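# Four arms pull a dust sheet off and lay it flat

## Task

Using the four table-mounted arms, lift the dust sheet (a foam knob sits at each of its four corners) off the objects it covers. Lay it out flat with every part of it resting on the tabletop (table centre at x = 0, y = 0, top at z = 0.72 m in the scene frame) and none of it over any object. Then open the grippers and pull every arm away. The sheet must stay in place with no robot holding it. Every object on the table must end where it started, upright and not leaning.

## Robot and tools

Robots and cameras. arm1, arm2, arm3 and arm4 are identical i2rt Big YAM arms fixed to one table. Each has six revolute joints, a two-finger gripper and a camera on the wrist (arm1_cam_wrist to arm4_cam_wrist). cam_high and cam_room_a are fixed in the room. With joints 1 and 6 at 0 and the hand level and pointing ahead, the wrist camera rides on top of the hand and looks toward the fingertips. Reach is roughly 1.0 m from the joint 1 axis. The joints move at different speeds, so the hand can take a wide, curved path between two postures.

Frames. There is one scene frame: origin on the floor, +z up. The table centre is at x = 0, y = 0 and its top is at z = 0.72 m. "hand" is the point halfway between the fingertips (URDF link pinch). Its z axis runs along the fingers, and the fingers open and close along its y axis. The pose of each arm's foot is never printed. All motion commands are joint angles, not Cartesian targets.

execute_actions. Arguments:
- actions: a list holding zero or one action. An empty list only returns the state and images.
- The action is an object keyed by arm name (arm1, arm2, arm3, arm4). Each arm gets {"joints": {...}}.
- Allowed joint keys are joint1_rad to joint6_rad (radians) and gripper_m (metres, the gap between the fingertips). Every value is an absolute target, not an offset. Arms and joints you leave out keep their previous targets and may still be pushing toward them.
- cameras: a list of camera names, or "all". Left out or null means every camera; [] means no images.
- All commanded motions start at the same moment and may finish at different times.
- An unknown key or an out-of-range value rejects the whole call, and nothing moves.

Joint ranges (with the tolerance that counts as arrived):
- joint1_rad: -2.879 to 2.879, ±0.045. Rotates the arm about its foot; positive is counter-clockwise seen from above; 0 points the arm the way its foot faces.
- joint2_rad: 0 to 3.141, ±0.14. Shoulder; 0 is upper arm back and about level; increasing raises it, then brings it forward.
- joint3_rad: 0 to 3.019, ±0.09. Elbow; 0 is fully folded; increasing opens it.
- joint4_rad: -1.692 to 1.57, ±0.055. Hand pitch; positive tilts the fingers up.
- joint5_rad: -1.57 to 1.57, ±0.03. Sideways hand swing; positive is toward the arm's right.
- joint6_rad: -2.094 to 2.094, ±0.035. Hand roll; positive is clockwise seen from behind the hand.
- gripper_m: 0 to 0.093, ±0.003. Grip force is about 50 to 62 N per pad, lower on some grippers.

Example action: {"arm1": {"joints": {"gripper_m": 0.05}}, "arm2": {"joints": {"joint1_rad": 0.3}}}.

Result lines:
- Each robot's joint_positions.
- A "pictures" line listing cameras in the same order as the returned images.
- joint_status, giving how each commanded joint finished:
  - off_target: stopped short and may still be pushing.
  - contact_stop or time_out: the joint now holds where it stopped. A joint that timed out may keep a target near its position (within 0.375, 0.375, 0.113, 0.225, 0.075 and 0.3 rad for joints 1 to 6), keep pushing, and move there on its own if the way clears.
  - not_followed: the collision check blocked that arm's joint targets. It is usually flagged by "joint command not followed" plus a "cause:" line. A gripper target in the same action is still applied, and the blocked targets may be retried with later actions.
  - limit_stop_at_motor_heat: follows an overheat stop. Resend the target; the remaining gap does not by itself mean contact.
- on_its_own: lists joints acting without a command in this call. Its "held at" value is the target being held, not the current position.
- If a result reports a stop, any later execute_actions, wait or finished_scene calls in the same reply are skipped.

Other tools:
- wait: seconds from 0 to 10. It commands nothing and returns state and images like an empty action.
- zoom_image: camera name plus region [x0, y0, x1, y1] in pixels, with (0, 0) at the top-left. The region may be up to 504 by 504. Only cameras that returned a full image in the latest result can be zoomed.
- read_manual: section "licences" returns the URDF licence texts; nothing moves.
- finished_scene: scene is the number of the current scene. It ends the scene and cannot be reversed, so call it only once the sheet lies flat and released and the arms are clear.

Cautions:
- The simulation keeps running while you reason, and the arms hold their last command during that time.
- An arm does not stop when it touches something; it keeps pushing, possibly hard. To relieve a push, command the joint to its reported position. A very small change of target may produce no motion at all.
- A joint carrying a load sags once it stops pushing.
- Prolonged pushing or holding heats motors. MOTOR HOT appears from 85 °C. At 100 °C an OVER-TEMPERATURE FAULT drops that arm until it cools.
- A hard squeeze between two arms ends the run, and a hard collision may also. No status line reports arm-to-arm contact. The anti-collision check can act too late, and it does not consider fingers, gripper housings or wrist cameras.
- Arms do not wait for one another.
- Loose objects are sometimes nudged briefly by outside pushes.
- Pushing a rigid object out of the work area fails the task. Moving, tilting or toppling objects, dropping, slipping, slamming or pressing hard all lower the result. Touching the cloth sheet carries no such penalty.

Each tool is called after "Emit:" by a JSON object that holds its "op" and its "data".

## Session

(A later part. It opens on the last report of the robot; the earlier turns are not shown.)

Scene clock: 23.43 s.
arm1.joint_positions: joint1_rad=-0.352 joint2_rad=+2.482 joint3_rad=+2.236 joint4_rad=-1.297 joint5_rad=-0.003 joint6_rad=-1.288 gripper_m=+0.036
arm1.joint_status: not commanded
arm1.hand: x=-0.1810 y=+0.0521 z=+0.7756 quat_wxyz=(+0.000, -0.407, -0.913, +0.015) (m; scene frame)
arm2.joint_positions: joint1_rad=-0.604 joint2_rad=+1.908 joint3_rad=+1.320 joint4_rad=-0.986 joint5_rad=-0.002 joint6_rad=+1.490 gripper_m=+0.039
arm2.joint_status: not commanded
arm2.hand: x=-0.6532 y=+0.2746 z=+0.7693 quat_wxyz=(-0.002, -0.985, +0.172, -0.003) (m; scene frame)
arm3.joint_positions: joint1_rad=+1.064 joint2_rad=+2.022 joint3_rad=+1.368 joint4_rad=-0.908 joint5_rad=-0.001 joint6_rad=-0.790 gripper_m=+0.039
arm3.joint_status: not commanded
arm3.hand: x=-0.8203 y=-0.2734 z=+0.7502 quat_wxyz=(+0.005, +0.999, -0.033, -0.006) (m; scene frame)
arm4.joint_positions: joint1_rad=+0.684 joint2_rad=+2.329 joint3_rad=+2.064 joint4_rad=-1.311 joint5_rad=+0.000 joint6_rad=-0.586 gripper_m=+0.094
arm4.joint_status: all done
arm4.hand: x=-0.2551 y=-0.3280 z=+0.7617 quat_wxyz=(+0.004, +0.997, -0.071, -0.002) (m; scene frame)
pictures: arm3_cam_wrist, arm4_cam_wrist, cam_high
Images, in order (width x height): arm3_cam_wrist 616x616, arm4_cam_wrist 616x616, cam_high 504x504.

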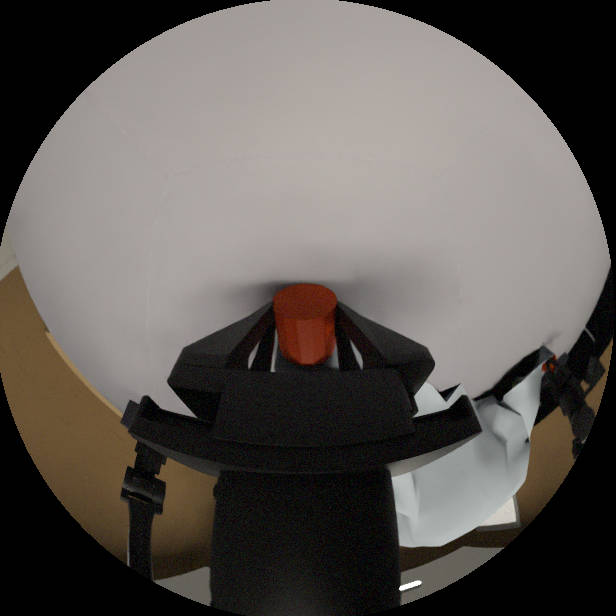

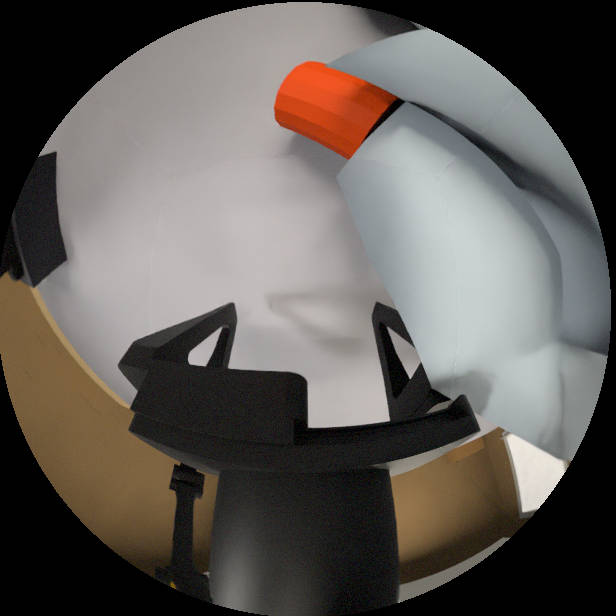

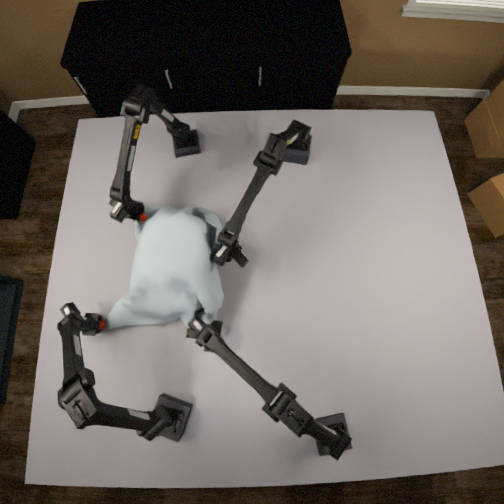

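Emit:
{"op": "execute_actions", "data": {"actions": [{"arm4":{"joints":{"joint2_rad":2.05,"joint3_rad":1.75,"joint4_rad":-1.25}}}], "cameras": []}}

Emit:
{"op": "execute_actions", "data": {"actions": [{"arm4":{"joints":{"joint2_rad":1.98,"joint3_rad":1.9,"joint4_rad":-1.45}}}], "cameras": ["arm4_cam_wrist","cam_high"]}}

Scene clock: 25.33 s.
arm1.joint_positions: joint1_rad=-0.352 joint2_rad=+2.482 joint3_rad=+2.236 joint4_rad=-1.297 joint5_rad=-0.003 joint6_rad=-1.288 gripper_m=+0.036
arm1.joint_status: not commanded
arm1.hand: x=-0.1810 y=+0.0521 z=+0.7756 quat_wxyz=(+0.000, -0.406, -0.914, +0.015) (m; scene frame)
arm2.joint_positions: joint1_rad=-0.604 joint2_rad=+1.908 joint3_rad=+1.320 joint4_rad=-0.986 joint5_rad=-0.002 joint6_rad=+1.490 gripper_m=+0.039
arm2.joint_status: not commanded
arm2.hand: x=-0.6532 y=+0.2746 z=+0.7693 quat_wxyz=(-0.002, -0.985, +0.172, -0.003) (m; scene frame)
arm3.joint_positions: joint1_rad=+1.064 joint2_rad=+2.022 joint3_rad=+1.368 joint4_rad=-0.908 joint5_rad=-0.001 joint6_rad=-0.790 gripper_m=+0.039
arm3.joint_status: not commanded
arm3.hand: x=-0.8203 y=-0.2734 z=+0.7502 quat_wxyz=(+0.005, +0.999, -0.033, -0.006) (m; scene frame)
arm4.joint_positions: joint1_rad=+0.684 joint2_rad=+2.048 joint3_rad=+1.743 joint4_rad=-1.261 joint5_rad=+0.000 joint6_rad=-0.586 gripper_m=+0.094
arm4.joint_status: all done
arm4.hand: x=-0.1972 y=-0.3789 z=+0.8240 quat_wxyz=(+0.000, +0.997, -0.071, -0.006) (m; scene frame)
pictures: none
No camera images: the call's "cameras" was empty. Leave "cameras" out to get every camera's image.

Scene clock: 26.37 s.
arm1.joint_positions: joint1_rad=-0.352 joint2_rad=+2.482 joint3_rad=+2.236 joint4_rad=-1.297 joint5_rad=-0.003 joint6_rad=-1.289 gripper_m=+0.036
arm1.joint_status: not commanded
arm1.hand: x=-0.1810 y=+0.0521 z=+0.7756 quat_wxyz=(+0.000, -0.406, -0.914, +0.015) (m; scene frame)
arm2.joint_positions: joint1_rad=-0.604 joint2_rad=+1.908 joint3_rad=+1.320 joint4_rad=-0.986 joint5_rad=-0.002 joint6_rad=+1.490 gripper_m=+0.039
arm2.joint_status: not commanded
arm2.hand: x=-0.6532 y=+0.2746 z=+0.7693 quat_wxyz=(-0.002, -0.985, +0.172, -0.003) (m; scene frame)
arm3.joint_positions: joint1_rad=+1.064 joint2_rad=+2.022 joint3_rad=+1.368 joint4_rad=-0.908 joint5_rad=-0.001 joint6_rad=-0.790 gripper_m=+0.039
arm3.joint_status: not commanded
arm3.hand: x=-0.8203 y=-0.2734 z=+0.7502 quat_wxyz=(+0.005, +0.999, -0.033, -0.006) (m; scene frame)
arm4.joint_positions: joint1_rad=+0.684 joint2_rad=+1.987 joint3_rad=+1.858 joint4_rad=-1.440 joint5_rad=+0.000 joint6_rad=-0.586 gripper_m=+0.094
arm4.joint_status: all done
arm4.hand: x=-0.1925 y=-0.3822 z=+0.9033 quat_wxyz=(+0.001, +0.997, -0.071, -0.005) (m; scene frame)
pictures: arm4_cam_wrist, cam_high
Images, in order (width x height): arm4_cam_wrist 616x616, cam_high 504x504.

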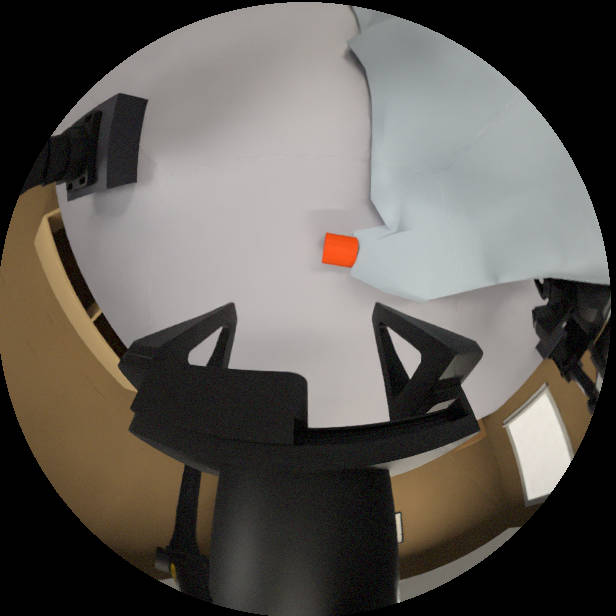

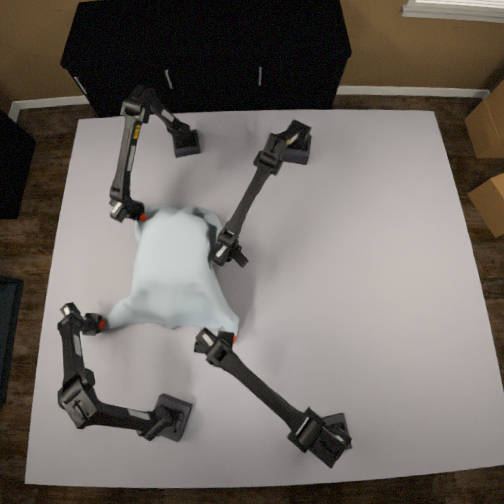

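Emit:
{"op": "execute_actions", "data": {"actions": [{"arm4":{"joints":{"joint1_rad":0.612,"joint6_rad":-2.08,"joint2_rad":2.07,"joint3_rad":1.79,"joint4_rad":-1.27}}}], "cameras": ["arm4_cam_wrist"]}}

Emit:
{"op": "execute_actions", "data": {"actions": [{"arm4":{"joints":{"joint2_rad":2.16,"joint3_rad":1.755,"joint4_rad":-1.14}}}], "cameras": ["arm4_cam_wrist"]}}

Scene clock: 29.47 s.
arm1.joint_positions: joint1_rad=-0.352 joint2_rad=+2.482 joint3_rad=+2.236 joint4_rad=-1.297 joint5_rad=-0.003 joint6_rad=-1.289 gripper_m=+0.036
arm1.joint_status: not commanded
arm1.hand: x=-0.1810 y=+0.0521 z=+0.7756 quat_wxyz=(+0.000, -0.406, -0.914, +0.015) (m; scene frame)
arm2.joint_positions: joint1_rad=-0.604 joint2_rad=+1.908 joint3_rad=+1.320 joint4_rad=-0.986 joint5_rad=-0.002 joint6_rad=+1.490 gripper_m=+0.039
arm2.joint_status: not commanded
arm2.hand: x=-0.6532 y=+0.2746 z=+0.7693 quat_wxyz=(-0.002, -0.985, +0.172, -0.003) (m; scene frame)
arm3.joint_positions: joint1_rad=+1.064 joint2_rad=+2.022 joint3_rad=+1.368 joint4_rad=-0.908 joint5_rad=-0.001 joint6_rad=-0.790 gripper_m=+0.039
arm3.joint_status: not commanded
arm3.hand: x=-0.8203 y=-0.2734 z=+0.7502 quat_wxyz=(+0.005, +0.999, -0.033, -0.006) (m; scene frame)
arm4.joint_positions: joint1_rad=+0.608 joint2_rad=+2.096 joint3_rad=+1.775 joint4_rad=-1.281 joint5_rad=+0.000 joint6_rad=-2.065 gripper_m=+0.094
arm4.joint_status: all done
arm4.hand: x=-0.1668 y=-0.3424 z=+0.8061 quat_wxyz=(+0.015, +0.808, +0.589, -0.002) (m; scene frame)
pictures: arm4_cam_wrist
Images, in order (width x height): arm4_cam_wrist 616x616.

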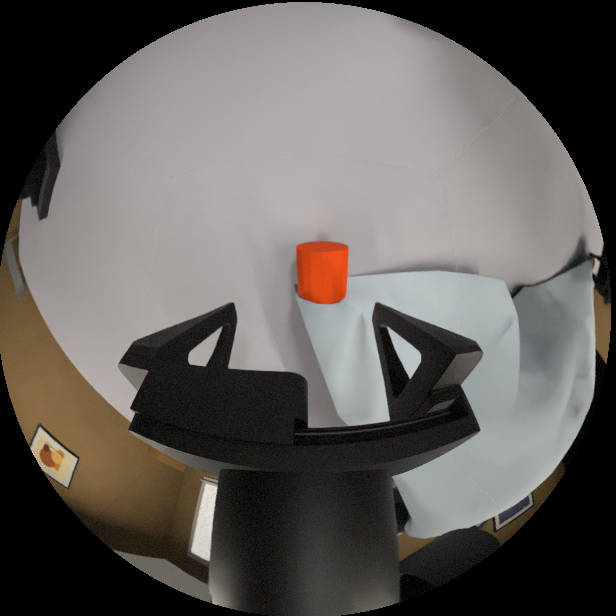

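Scene clock: 30.47 s.
arm1.joint_positions: joint1_rad=-0.352 joint2_rad=+2.482 joint3_rad=+2.236 joint4_rad=-1.297 joint5_rad=-0.003 joint6_rad=-1.289 gripper_m=+0.036
arm1.joint_status: not commanded
arm1.hand: x=-0.1810 y=+0.0521 z=+0.7756 quat_wxyz=(+0.000, -0.406, -0.914, +0.015) (m; scene frame)
arm2.joint_positions: joint1_rad=-0.604 joint2_rad=+1.908 joint3_rad=+1.320 joint4_rad=-0.986 joint5_rad=-0.002 joint6_rad=+1.490 gripper_m=+0.039
arm2.joint_status: not commanded
arm2.hand: x=-0.6532 y=+0.2746 z=+0.7693 quat_wxyz=(-0.002, -0.985, +0.172, -0.003) (m; scene frame)
arm3.joint_positions: joint1_rad=+1.064 joint2_rad=+2.022 joint3_rad=+1.368 joint4_rad=-0.908 joint5_rad=-0.001 joint6_rad=-0.790 gripper_m=+0.039
arm3.joint_status: not commanded
arm3.hand: x=-0.8203 y=-0.2734 z=+0.7502 quat_wxyz=(+0.005, +0.999, -0.033, -0.006) (m; scene frame)
arm4.joint_positions: joint1_rad=+0.608 joint2_rad=+2.173 joint3_rad=+1.744 joint4_rad=-1.151 joint5_rad=+0.000 joint6_rad=-2.067 gripper_m=+0.094
arm4.joint_status: all done
arm4.hand: x=-0.1759 y=-0.3337 z=+0.7478 quat_wxyz=(+0.003, +0.807, +0.590, -0.004) (m; scene frame)
pictures: arm4_cam_wrist
Images, in order (width x height): arm4_cam_wrist 616x616.

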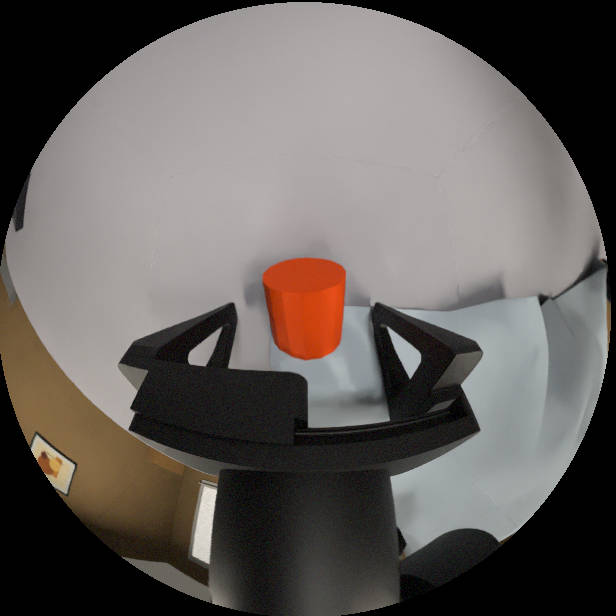

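Emit:
{"op": "execute_actions", "data": {"actions": [{"arm4":{"joints":{"gripper_m":0.025}}}], "cameras": []}}

Emit:
{"op": "execute_actions", "data": {"actions": [{"arm1":{"joints":{"joint2_rad":1.95,"joint3_rad":1.75,"joint4_rad":-1.33}},"arm2":{"joints":{"joint1_rad":-0.73,"joint2_rad":1.77,"joint3_rad":1.58,"joint4_rad":-1.36}},"arm3":{"joints":{"joint1_rad":1.09,"joint2_rad":1.75,"joint3_rad":1.47,"joint4_rad":-1.27}},"arm4":{"joints":{"joint1_rad":0.585,"joint2_rad":1.93,"joint3_rad":1.87,"joint4_rad":-1.47}}}]}}

Scene clock: 32.93 s.
arm1.joint_positions: joint1_rad=-0.352 joint2_rad=+2.482 joint3_rad=+2.236 joint4_rad=-1.297 joint5_rad=-0.003 joint6_rad=-1.289 gripper_m=+0.036
arm1.joint_status: not commanded
arm1.hand: x=-0.1810 y=+0.0521 z=+0.7756 quat_wxyz=(+0.000, -0.406, -0.914, +0.015) (m; scene frame)
arm2.joint_positions: joint1_rad=-0.604 joint2_rad=+1.908 joint3_rad=+1.320 joint4_rad=-0.986 joint5_rad=-0.002 joint6_rad=+1.490 gripper_m=+0.039
arm2.joint_status: not commanded
arm2.hand: x=-0.6532 y=+0.2746 z=+0.7693 quat_wxyz=(-0.002, -0.985, +0.172, -0.003) (m; scene frame)
arm3.joint_positions: joint1_rad=+1.064 joint2_rad=+2.022 joint3_rad=+1.368 joint4_rad=-0.908 joint5_rad=-0.001 joint6_rad=-0.790 gripper_m=+0.039
arm3.joint_status: not commanded
arm3.hand: x=-0.8203 y=-0.2734 z=+0.7502 quat_wxyz=(+0.005, +0.999, -0.033, -0.006) (m; scene frame)
arm4.joint_positions: joint1_rad=+0.608 joint2_rad=+2.173 joint3_rad=+1.744 joint4_rad=-1.151 joint5_rad=+0.000 joint6_rad=-2.067 gripper_m=+0.039
arm4.joint_status: gripper_m off_target (ended at +0.039, target +0.025)
arm4.hand: x=-0.1759 y=-0.3337 z=+0.7478 quat_wxyz=(+0.003, +0.807, +0.590, -0.004) (m; scene frame)
pictures: none
No camera images: the call's "cameras" was empty. Leave "cameras" out to get every camera's image.

Scene clock: 34.43 s.
arm1.joint_positions: joint1_rad=-0.352 joint2_rad=+1.939 joint3_rad=+1.747 joint4_rad=-1.316 joint5_rad=-0.003 joint6_rad=-1.305 gripper_m=+0.036
arm1.joint_status: all done
arm1.hand: x=-0.1138 y=+0.1615 z=+0.9461 quat_wxyz=(+0.003, -0.399, -0.916, +0.033) (m; scene frame)
arm2.joint_positions: joint1_rad=-0.731 joint2_rad=+1.754 joint3_rad=+1.563 joint4_rad=-1.345 joint5_rad=-0.001 joint6_rad=+1.490 gripper_m=+0.039
arm2.joint_status: all done
arm2.hand: x=-0.7193 y=+0.2962 z=+0.9340 quat_wxyz=(-0.020, -0.972, +0.234, +0.004) (m; scene frame)
arm3.joint_positions: joint1_rad=+1.077 joint2_rad=+1.742 joint3_rad=+1.453 joint4_rad=-1.258 joint5_rad=+0.000 joint6_rad=-0.791 gripper_m=+0.039
arm3.joint_status: all done
arm3.hand: x=-0.8056 y=-0.2965 z=+0.9241 quat_wxyz=(-0.001, +1.000, -0.027, -0.011) (m; scene frame)
arm4.joint_positions: joint1_rad=+0.594 joint2_rad=+1.937 joint3_rad=+1.849 joint4_rad=-1.458 joint5_rad=+0.000 joint6_rad=-2.068 gripper_m=+0.039
arm4.joint_status: all done
arm4.hand: x=-0.1473 y=-0.3488 z=+0.9286 quat_wxyz=(-0.014, +0.811, +0.585, -0.006) (m; scene frame)
pictures: arm1_cam_wrist, arm2_cam_wrist, arm3_cam_wrist, arm4_cam_wrist, cam_high, cam_room_a
Images, in order (width x height): arm1_cam_wrist 616x616, arm2_cam_wrist 616x616, arm3_cam_wrist 616x616, arm4_cam_wrist 616x616, cam_high 504x504, cam_room_a 504x504.

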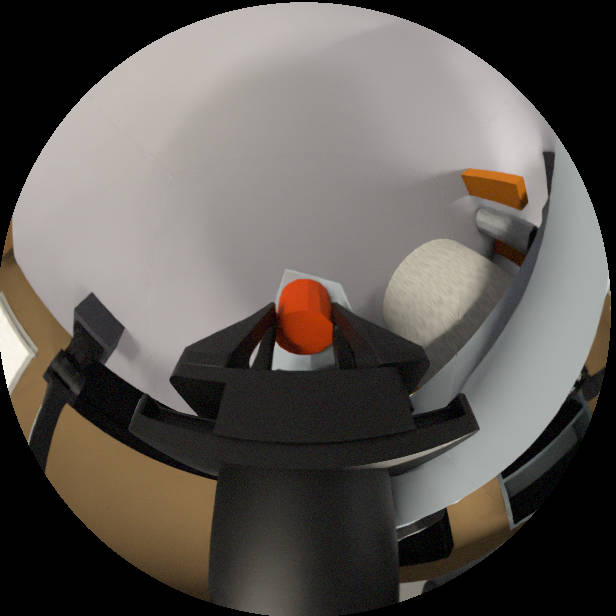

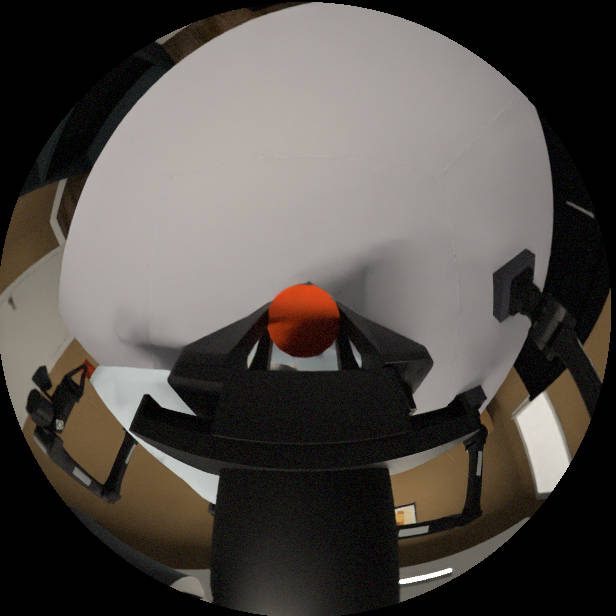

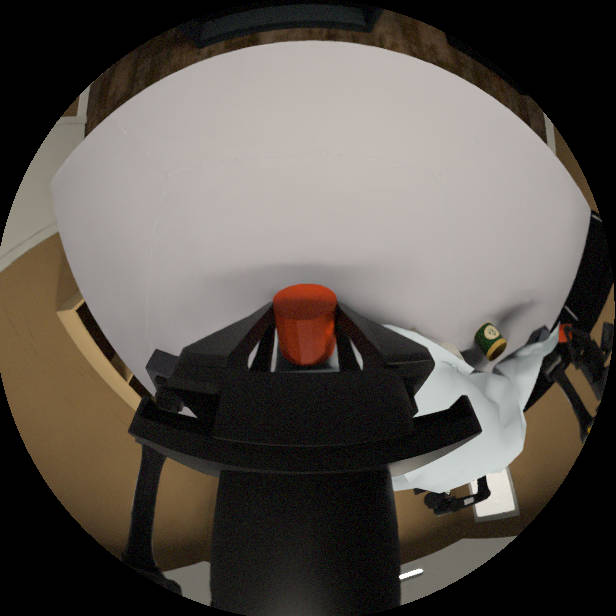

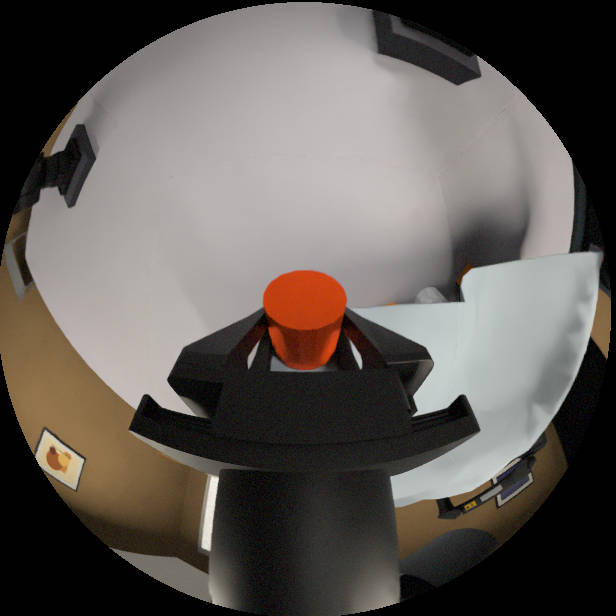

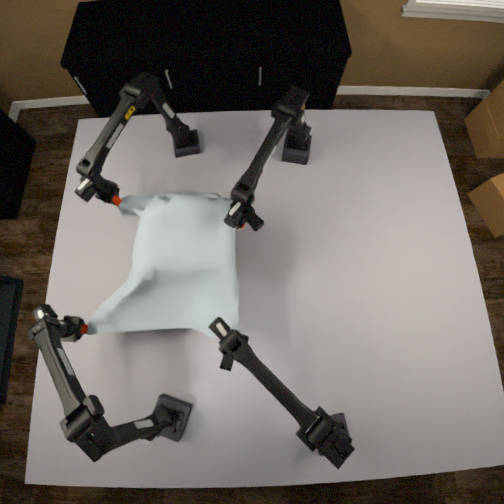

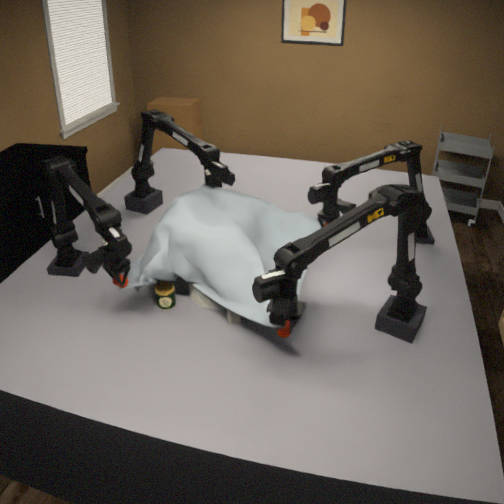

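Emit:
{"op": "execute_actions", "data": {"actions": [{"arm1":{"joints":{"joint1_rad":-0.536,"joint2_rad":1.36,"joint3_rad":1.52,"joint4_rad":-1.36}},"arm2":{"joints":{"joint1_rad":-0.893,"joint2_rad":1.65,"joint3_rad":1.97,"joint4_rad":-1.52}},"arm3":{"joints":{"joint1_rad":1.19,"joint2_rad":1.36,"joint3_rad":1.57,"joint4_rad":-1.41}},"arm4":{"joints":{"joint1_rad":0.57,"joint2_rad":1.65,"joint3_rad":2.03,"joint4_rad":-1.56}}}]}}

Scene clock: 37.30 s.
arm1.joint_positions: joint1_rad=-0.541 joint2_rad=+1.363 joint3_rad=+1.508 joint4_rad=-1.347 joint5_rad=+0.000 joint6_rad=-1.317 gripper_m=+0.036
arm1.joint_status: all done
arm1.hand: x=-0.1143 y=+0.3317 z=+1.1454 quat_wxyz=(+0.044, -0.470, -0.863, +0.179) (m; scene frame)
arm2.joint_positions: joint1_rad=-0.893 joint2_rad=+1.635 joint3_rad=+1.947 joint4_rad=-1.503 joint5_rad=-0.003 joint6_rad=+1.490 gripper_m=+0.039
arm2.joint_status: all done
arm2.hand: x=-0.8080 y=+0.3290 z=+1.1543 quat_wxyz=(-0.178, -0.932, +0.307, +0.071) (m; scene frame)
arm3.joint_positions: joint1_rad=+1.186 joint2_rad=+1.365 joint3_rad=+1.554 joint4_rad=-1.400 joint5_rad=+0.000 joint6_rad=-0.795 gripper_m=+0.039
arm3.joint_status: all done
arm3.hand: x=-0.8058 y=-0.3682 z=+1.1451 quat_wxyz=(-0.117, +0.984, +0.028, -0.133) (m; scene frame)
arm4.joint_positions: joint1_rad=+0.562 joint2_rad=+1.671 joint3_rad=+2.013 joint4_rad=-1.551 joint5_rad=+0.001 joint6_rad=-2.074 gripper_m=+0.039
arm4.joint_status: all done
arm4.hand: x=-0.1089 y=-0.3597 z=+1.1463 quat_wxyz=(-0.180, +0.806, +0.564, -0.024) (m; scene frame)
pictures: arm1_cam_wrist, arm2_cam_wrist, arm3_cam_wrist, arm4_cam_wrist, cam_high, cam_room_a
Images, in order (width x height): arm1_cam_wrist 616x616, arm2_cam_wrist 616x616, arm3_cam_wrist 616x616, arm4_cam_wrist 616x616, cam_high 504x504, cam_room_a 504x504.

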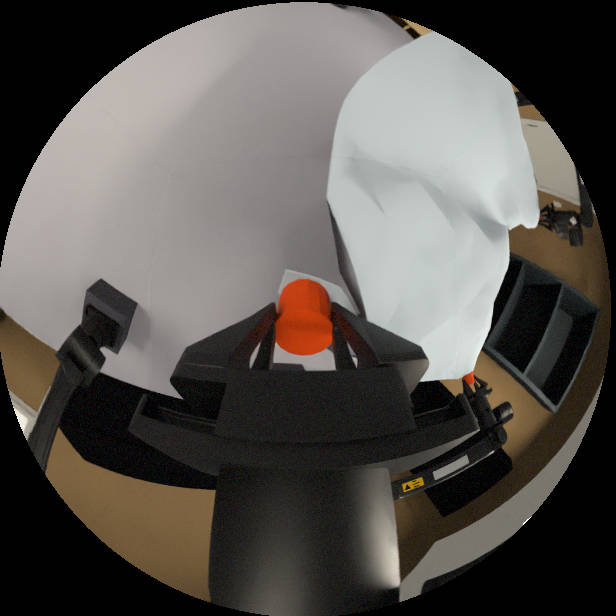

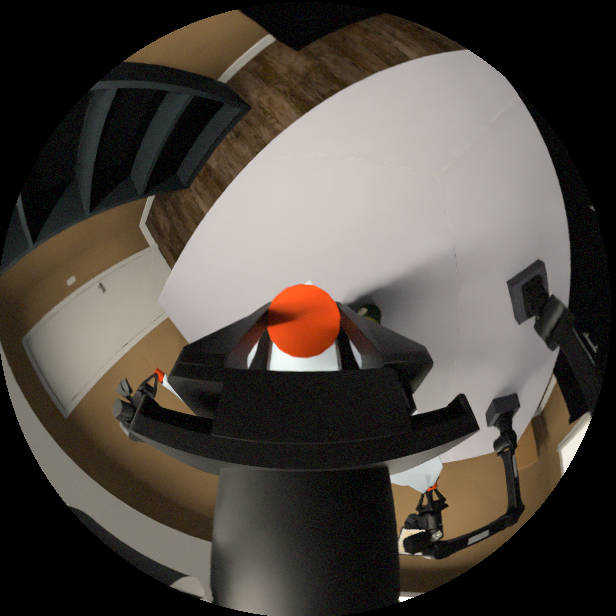

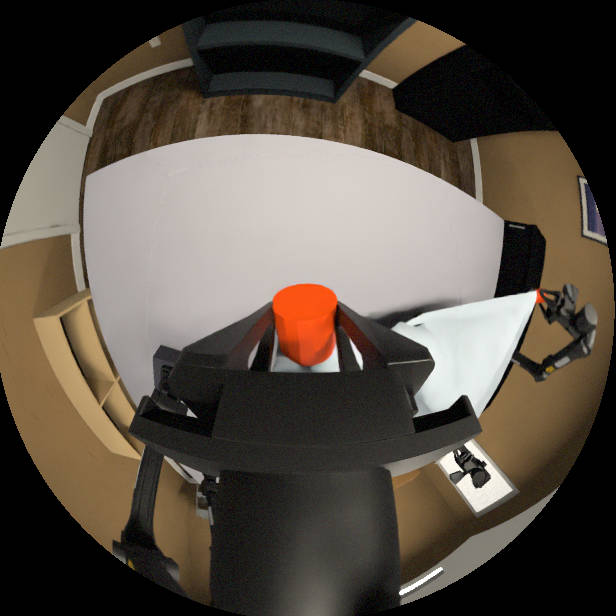

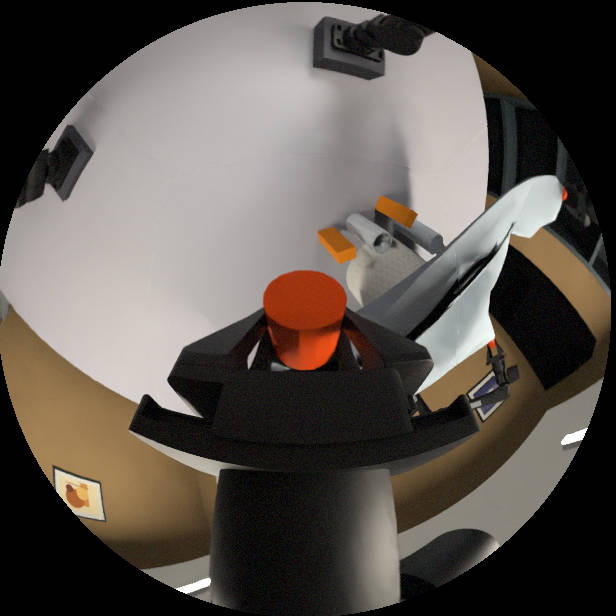

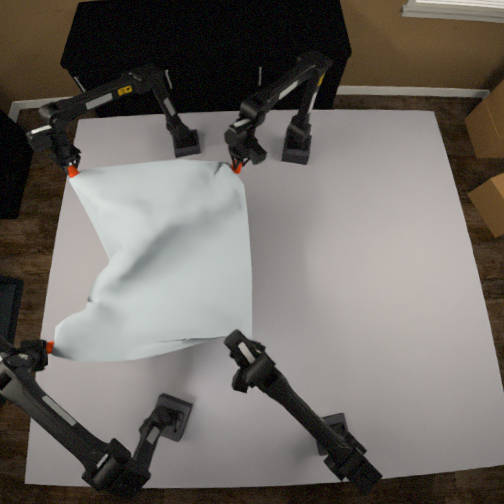

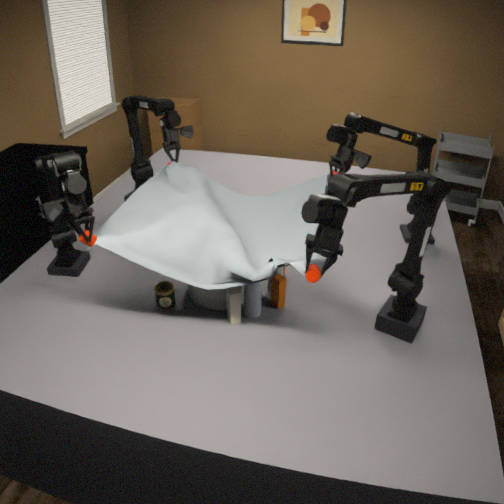

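Emit:
{"op": "execute_actions", "data": {"actions": [{"arm1":{"joints":{"joint1_rad":-0.58,"joint2_rad":1.10,"joint3_rad":1.49,"joint4_rad":-1.47}},"arm2":{"joints":{"joint1_rad":-1.034,"joint2_rad":1.55,"joint3_rad":2.02,"joint4_rad":-1.57}},"arm3":{"joints":{"joint1_rad":1.335,"joint2_rad":1.31,"joint3_rad":1.695,"joint4_rad":-1.47}},"arm4":{"joints":{"joint1_rad":0.58,"joint2_rad":1.42,"joint3_rad":1.94,"joint4_rad":-1.6}}}], "cameras": ["cam_high","cam_room_a","arm4_cam_wrist","arm1_cam_wrist"]}}

Scene clock: 40.13 s.
arm1.joint_positions: joint1_rad=-0.581 joint2_rad=+1.103 joint3_rad=+1.473 joint4_rad=-1.442 joint5_rad=+0.007 joint6_rad=-1.317 gripper_m=+0.036
arm1.joint_status: all done
arm1.hand: x=-0.0646 y=+0.4107 z=+1.2257 quat_wxyz=(+0.067, -0.481, -0.841, +0.239) (m; scene frame)
arm2.joint_positions: joint1_rad=-1.005 joint2_rad=+1.524 joint3_rad=+1.981 joint4_rad=-1.569 joint5_rad=-0.020 joint6_rad=+1.490 gripper_m=+0.039
arm2.joint_status: all done
arm2.hand: x=-0.8186 y=+0.4022 z=+1.2206 quat_wxyz=(-0.211, -0.907, +0.354, +0.089) (m; scene frame)
arm3.joint_positions: joint1_rad=+1.326 joint2_rad=+1.282 joint3_rad=+1.649 joint4_rad=-1.477 joint5_rad=+0.014 joint6_rad=-0.795 gripper_m=+0.039
arm3.joint_status: all done
arm3.hand: x=-0.8217 y=-0.4328 z=+1.2188 quat_wxyz=(-0.144, +0.969, +0.093, -0.175) (m; scene frame)
arm4.joint_positions: joint1_rad=+0.586 joint2_rad=+1.451 joint3_rad=+1.921 joint4_rad=-1.586 joint5_rad=-0.009 joint6_rad=-2.087 gripper_m=+0.039
arm4.joint_status: all done
arm4.hand: x=-0.0649 y=-0.4300 z=+1.2141 quat_wxyz=(-0.224, +0.787, +0.574, -0.035) (m; scene frame)
pictures: arm1_cam_wrist, arm4_cam_wrist, cam_high, cam_room_a
Images, in order (width x height): arm1_cam_wrist 616x616, arm4_cam_wrist 616x616, cam_high 504x504, cam_room_a 504x504.

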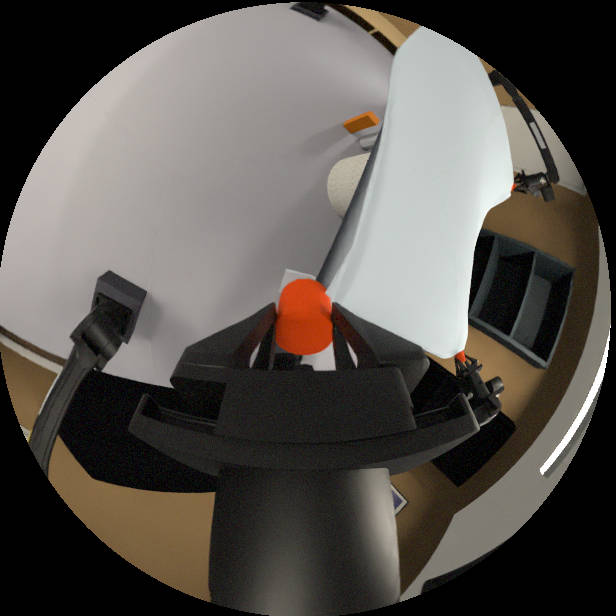

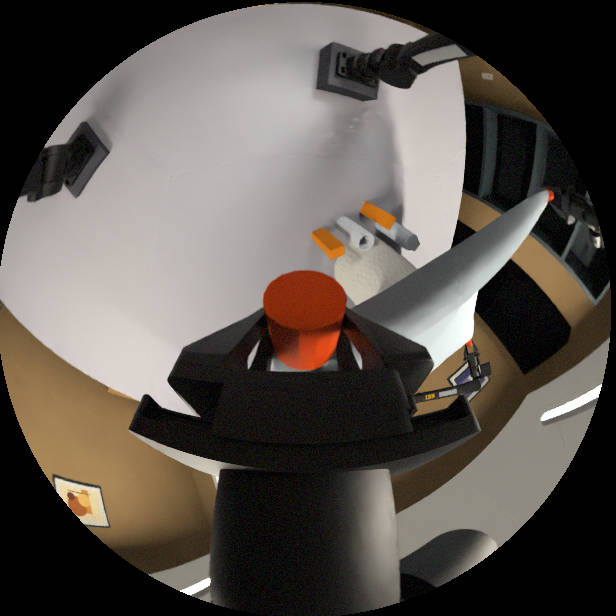

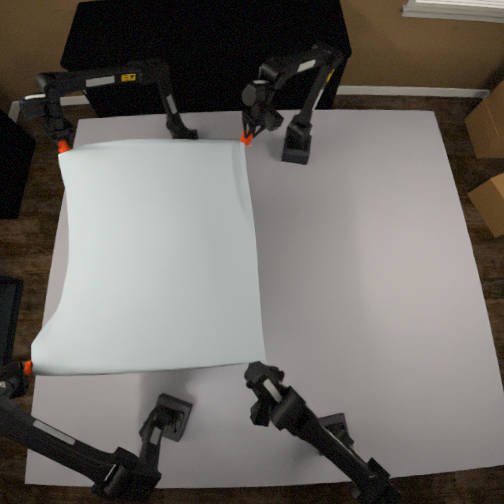

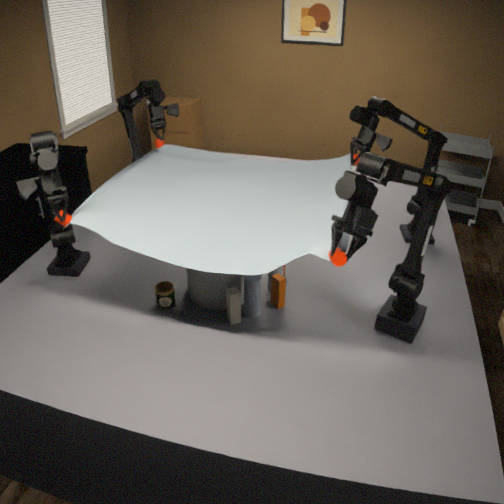

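Emit:
{"op": "execute_actions", "data": {"actions": [{"arm1":{"joints":{"joint1_rad":0.168,"joint2_rad":0.86,"joint3_rad":1.34,"joint4_rad":-1.57,"joint6_rad":-0.57}},"arm2":{"joints":{"joint1_rad":-0.485,"joint2_rad":1.137,"joint3_rad":1.63,"joint4_rad":-1.58,"joint6_rad":2.0}},"arm3":{"joints":{"joint1_rad":0.70,"joint2_rad":0.873,"joint3_rad":1.39,"joint4_rad":-1.6,"joint6_rad":-1.4}},"arm4":{"joints":{"joint1_rad":0.022,"joint2_rad":1.15,"joint3_rad":1.69,"joint4_rad":-1.62}}}], "cameras": ["cam_high","cam_room_a"]}}

Emit:
{"op": "execute_actions", "data": {"actions": [{"arm1":{"joints":{"joint1_rad":0.969,"joint2_rad":1.115,"joint3_rad":1.5,"joint4_rad":-1.46,"joint6_rad":0.23}},"arm2":{"joints":{"joint1_rad":0.256,"joint2_rad":1.181,"joint3_rad":1.67,"joint4_rad":-1.57,"joint6_rad":2.08}},"arm3":{"joints":{"joint1_rad":-0.265,"joint2_rad":0.967,"joint3_rad":1.44,"joint4_rad":-1.555,"joint6_rad":-2.08}},"arm4":{"joints":{"joint1_rad":-0.68,"joint2_rad":1.265,"joint3_rad":1.8,"joint4_rad":-1.594}}}], "cameras": ["cam_high","cam_room_a"]}}

Scene clock: 46.37 s.
arm1.joint_positions: joint1_rad=+0.152 joint2_rad=+0.851 joint3_rad=+1.333 joint4_rad=-1.552 joint5_rad=+0.013 joint6_rad=-0.595 gripper_m=+0.036
arm1.joint_status: all done
arm1.hand: x=+0.1919 y=+0.4030 z=+1.2258 quat_wxyz=(-0.106, -0.477, -0.843, +0.226) (m; scene frame)
arm2.joint_positions: joint1_rad=-0.473 joint2_rad=+1.134 joint3_rad=+1.633 joint4_rad=-1.576 joint5_rad=-0.015 joint6_rad=+1.981 gripper_m=+0.039
arm2.joint_status: all done
arm2.hand: x=-0.5425 y=+0.3992 z=+1.2298 quat_wxyz=(-0.247, -0.909, +0.334, -0.023) (m; scene frame)
arm3.joint_positions: joint1_rad=+0.704 joint2_rad=+0.874 joint3_rad=+1.395 joint4_rad=-1.598 joint5_rad=+0.014 joint6_rad=-1.388 gripper_m=+0.039
arm3.joint_status: all done
arm3.hand: x=-0.5487 y=-0.4219 z=+1.2257 quat_wxyz=(-0.231, +0.968, +0.080, -0.062) (m; scene frame)
arm4.joint_positions: joint1_rad=+0.051 joint2_rad=+1.158 joint3_rad=+1.682 joint4_rad=-1.603 joint5_rad=-0.013 joint6_rad=-2.087 gripper_m=+0.038
arm4.joint_status: all done
arm4.hand: x=+0.1893 y=-0.4210 z=+1.2246 quat_wxyz=(-0.242, +0.907, +0.345, +0.026) (m; scene frame)
pictures: cam_high, cam_room_a
Images, in order (width x height): cam_high 504x504, cam_room_a 504x504.

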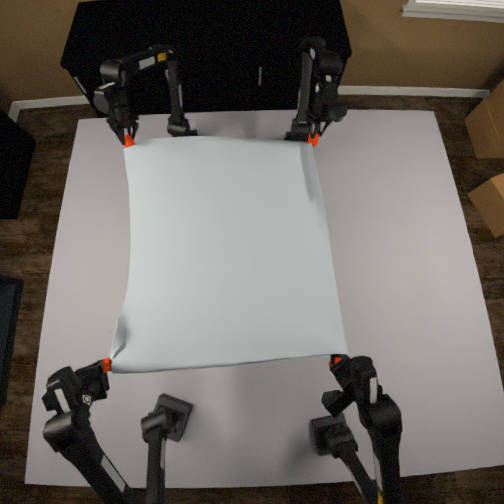

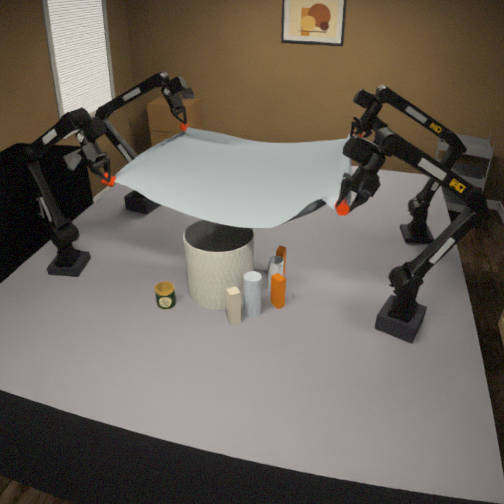

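Scene clock: 49.10 s.
arm1.joint_positions: joint1_rad=+0.949 joint2_rad=+1.130 joint3_rad=+1.458 joint4_rad=-1.478 joint5_rad=+0.017 joint6_rad=+0.203 gripper_m=+0.036
arm1.joint_status: all done
arm1.hand: x=+0.4668 y=+0.3980 z=+1.2046 quat_wxyz=(-0.197, -0.482, -0.851, +0.073) (m; scene frame)
arm2.joint_positions: joint1_rad=+0.272 joint2_rad=+1.186 joint3_rad=+1.633 joint4_rad=-1.570 joint5_rad=-0.014 joint6_rad=+2.081 gripper_m=+0.039
arm2.joint_status: all done
arm2.hand: x=-0.2622 y=+0.4049 z=+1.2118 quat_wxyz=(-0.197, -0.974, +0.028, -0.109) (m; scene frame)
arm3.joint_positions: joint1_rad=-0.263 joint2_rad=+0.984 joint3_rad=+1.398 joint4_rad=-1.550 joint5_rad=+0.012 joint6_rad=-2.074 gripper_m=+0.039
arm3.joint_status: all done
arm3.hand: x=-0.2676 y=-0.4229 z=+1.1995 quat_wxyz=(-0.172, +0.977, -0.055, +0.116) (m; scene frame)
arm4.joint_positions: joint1_rad=-0.635 joint2_rad=+1.277 joint3_rad=+1.747 joint4_rad=-1.601 joint5_rad=-0.026 joint6_rad=-2.096 gripper_m=+0.038
arm4.joint_status: joint1_rad time_out (moved -0.686 of -0.731); the others done
arm4.on_its_own: joint1_rad reads -0.635 and still pushes toward -0.680 since a time_out
arm4.hand: x=+0.4598 y=-0.4146 z=+1.2062 quat_wxyz=(-0.196, +0.976, +0.026, +0.089) (m; scene frame)
pictures: cam_high, cam_room_a
Images, in order (width x height): cam_high 504x504, cam_room_a 504x504.

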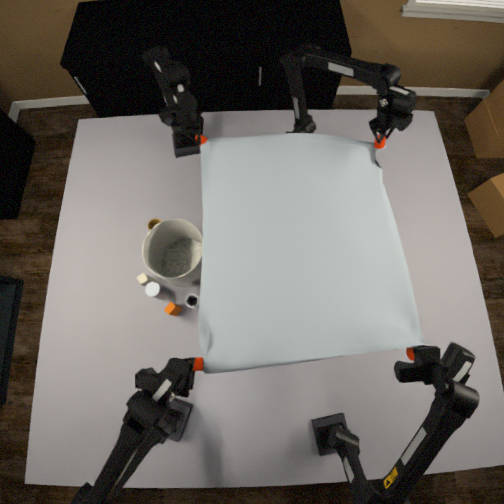

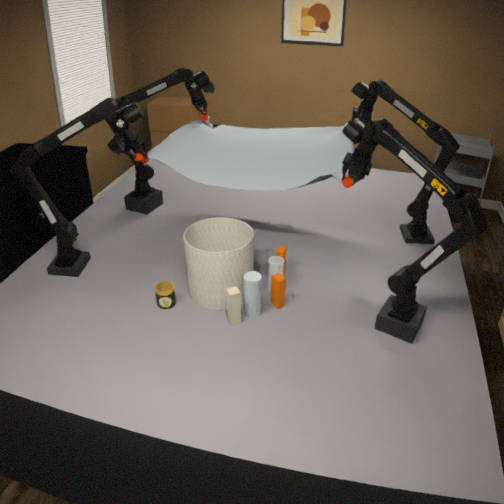

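Emit:
{"op": "execute_actions", "data": {"actions": [{"arm1":{"joints":{"joint1_rad":1.30,"joint2_rad":1.70,"joint3_rad":1.94,"joint4_rad":-1.405,"joint6_rad":0.57}},"arm2":{"joints":{"joint1_rad":0.72,"joint2_rad":1.607,"joint3_rad":1.94,"joint4_rad":-1.5}},"arm3":{"joints":{"joint1_rad":-0.72,"joint2_rad":1.476,"joint3_rad":1.71,"joint4_rad":-1.4}},"arm4":{"joints":{"joint1_rad":-1.04,"joint2_rad":1.615,"joint3_rad":2.0,"joint4_rad":-1.545}}}], "cameras": ["cam_high"]}}

Emit:
{"op": "execute_actions", "data": {"actions": [{"arm1":{"joints":{"joint2_rad":2.095,"joint3_rad":1.59,"joint4_rad":-1.04}},"arm2":{"joints":{"joint2_rad":1.955,"joint3_rad":1.435,"joint4_rad":-1.03}},"arm3":{"joints":{"joint2_rad":1.935,"joint3_rad":1.26,"joint4_rad":-0.88}},"arm4":{"joints":{"joint2_rad":1.95,"joint3_rad":1.44,"joint4_rad":-1.03}}}]}}

Scene clock: 52.13 s.
arm1.joint_positions: joint1_rad=+1.273 joint2_rad=+1.719 joint3_rad=+1.878 joint4_rad=-1.431 joint5_rad=+0.026 joint6_rad=+0.539 gripper_m=+0.036
arm1.joint_status: all done
arm1.hand: x=+0.7279 y=+0.3922 z=+1.1243 quat_wxyz=(-0.149, -0.493, -0.857, +0.011) (m; scene frame)
arm2.joint_positions: joint1_rad=+0.731 joint2_rad=+1.626 joint3_rad=+1.903 joint4_rad=-1.487 joint5_rad=-0.004 joint6_rad=+2.088 gripper_m=+0.039
arm2.joint_status: all done
arm2.hand: x=+0.0106 y=+0.4110 z=+1.1411 quat_wxyz=(-0.138, -0.964, -0.192, -0.119) (m; scene frame)
arm3.joint_positions: joint1_rad=-0.716 joint2_rad=+1.480 joint3_rad=+1.681 joint4_rad=-1.387 joint5_rad=-0.004 joint6_rad=-2.085 gripper_m=+0.039
arm3.joint_status: all done
arm3.hand: x=+0.0010 y=-0.4330 z=+1.1461 quat_wxyz=(-0.128, +0.946, -0.266, +0.134) (m; scene frame)
arm4.joint_positions: joint1_rad=-1.017 joint2_rad=+1.636 joint3_rad=+1.966 joint4_rad=-1.556 joint5_rad=-0.021 joint6_rad=-2.096 gripper_m=+0.038
arm4.joint_status: all done
arm4.hand: x=+0.6902 y=-0.4242 z=+1.1375 quat_wxyz=(-0.136, +0.972, -0.162, +0.098) (m; scene frame)
pictures: cam_high
Images, in order (width x height): cam_high 504x504.

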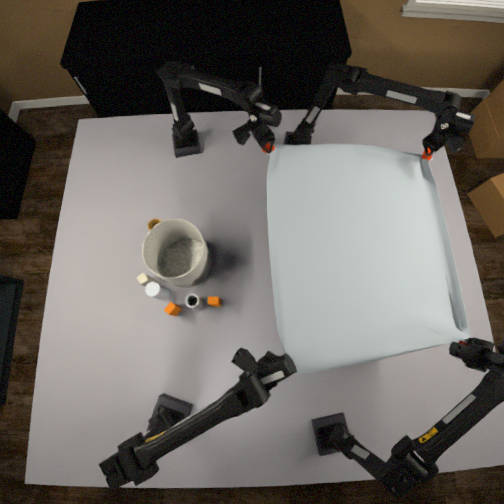

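Scene clock: 53.57 s.
arm1.joint_positions: joint1_rad=+1.272 joint2_rad=+2.119 joint3_rad=+1.574 joint4_rad=-1.065 joint5_rad=+0.021 joint6_rad=+0.552 gripper_m=+0.037
arm1.joint_status: all done
arm1.hand: x=+0.7279 y=+0.3916 z=+0.7788 quat_wxyz=(+0.018, -0.503, -0.864, +0.012) (m; scene frame)
arm2.joint_positions: joint1_rad=+0.724 joint2_rad=+1.931 joint3_rad=+1.451 joint4_rad=-1.022 joint5_rad=+0.000 joint6_rad=+2.089 gripper_m=+0.039
arm2.joint_status: all done
arm2.hand: x=+0.0155 y=+0.3988 z=+0.8003 quat_wxyz=(-0.029, -0.981, -0.190, -0.022) (m; scene frame)
arm3.joint_positions: joint1_rad=-0.715 joint2_rad=+1.919 joint3_rad=+1.276 joint4_rad=-0.877 joint5_rad=-0.003 joint6_rad=-2.090 gripper_m=+0.039
arm3.joint_status: all done
arm3.hand: x=+0.0082 y=-0.4330 z=+0.7724 quat_wxyz=(-0.011, +0.963, -0.269, +0.016) (m; scene frame)
arm4.joint_positions: joint1_rad=-1.014 joint2_rad=+1.943 joint3_rad=+1.438 joint4_rad=-1.038 joint5_rad=-0.024 joint6_rad=-2.110 gripper_m=+0.038
arm4.joint_status: all done
arm4.hand: x=+0.6894 y=-0.4204 z=+0.7691 quat_wxyz=(-0.016, +0.987, -0.157, -0.004) (m; scene frame)
pictures: arm1_cam_wrist, arm2_cam_wrist, arm3_cam_wrist, arm4_cam_wrist, cam_high, cam_room_a
Images, in order (width x height): arm1_cam_wrist 616x616, arm2_cam_wrist 616x616, arm3_cam_wrist 616x616, arm4_cam_wrist 616x616, cam_high 504x504, cam_room_a 504x504.

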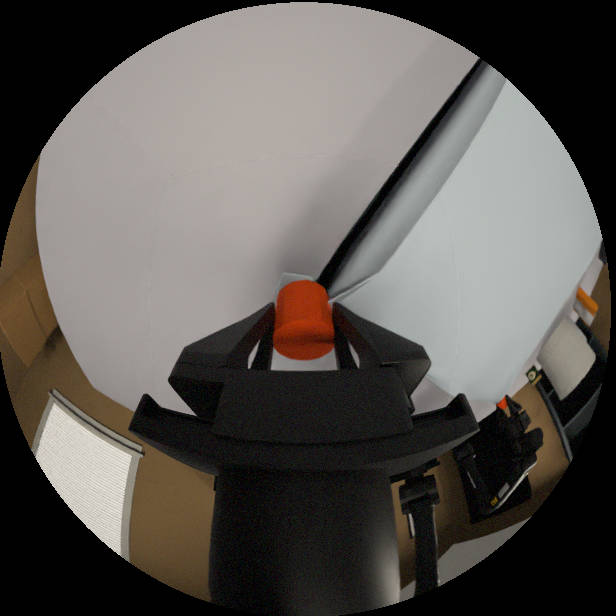

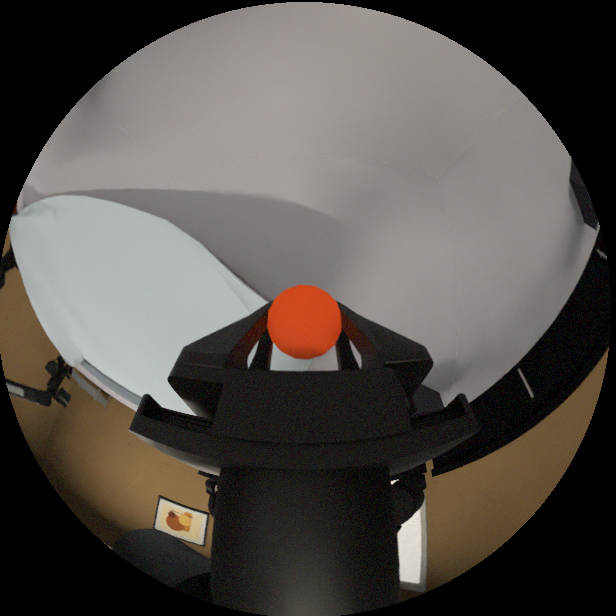

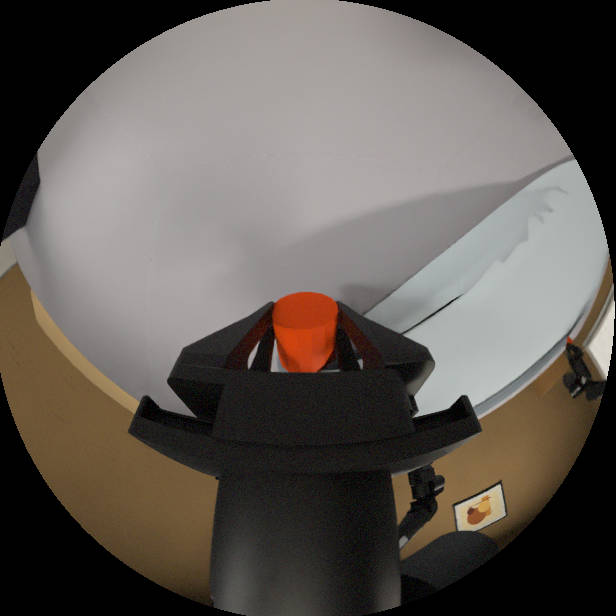

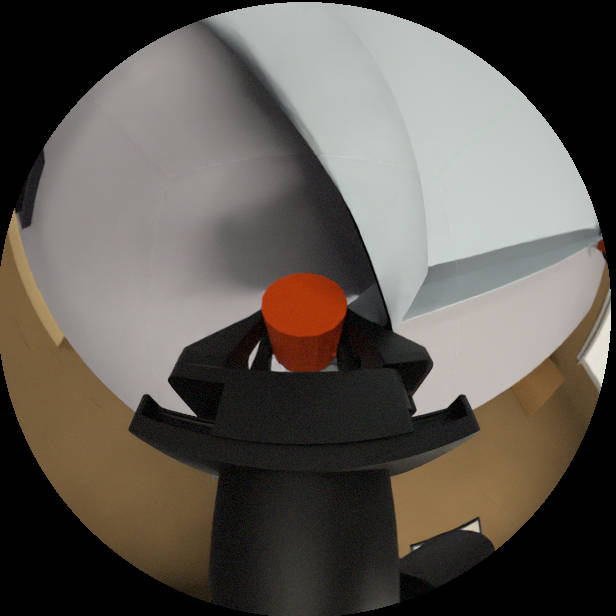

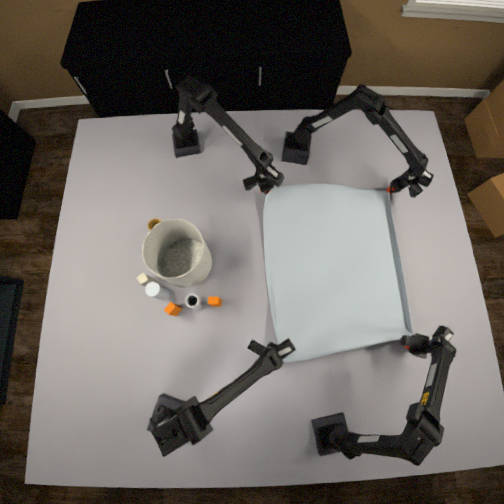

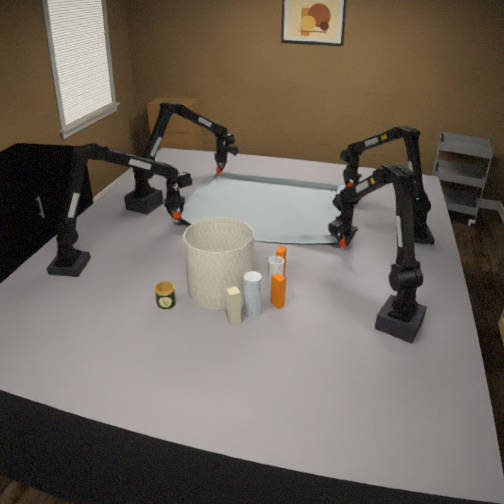

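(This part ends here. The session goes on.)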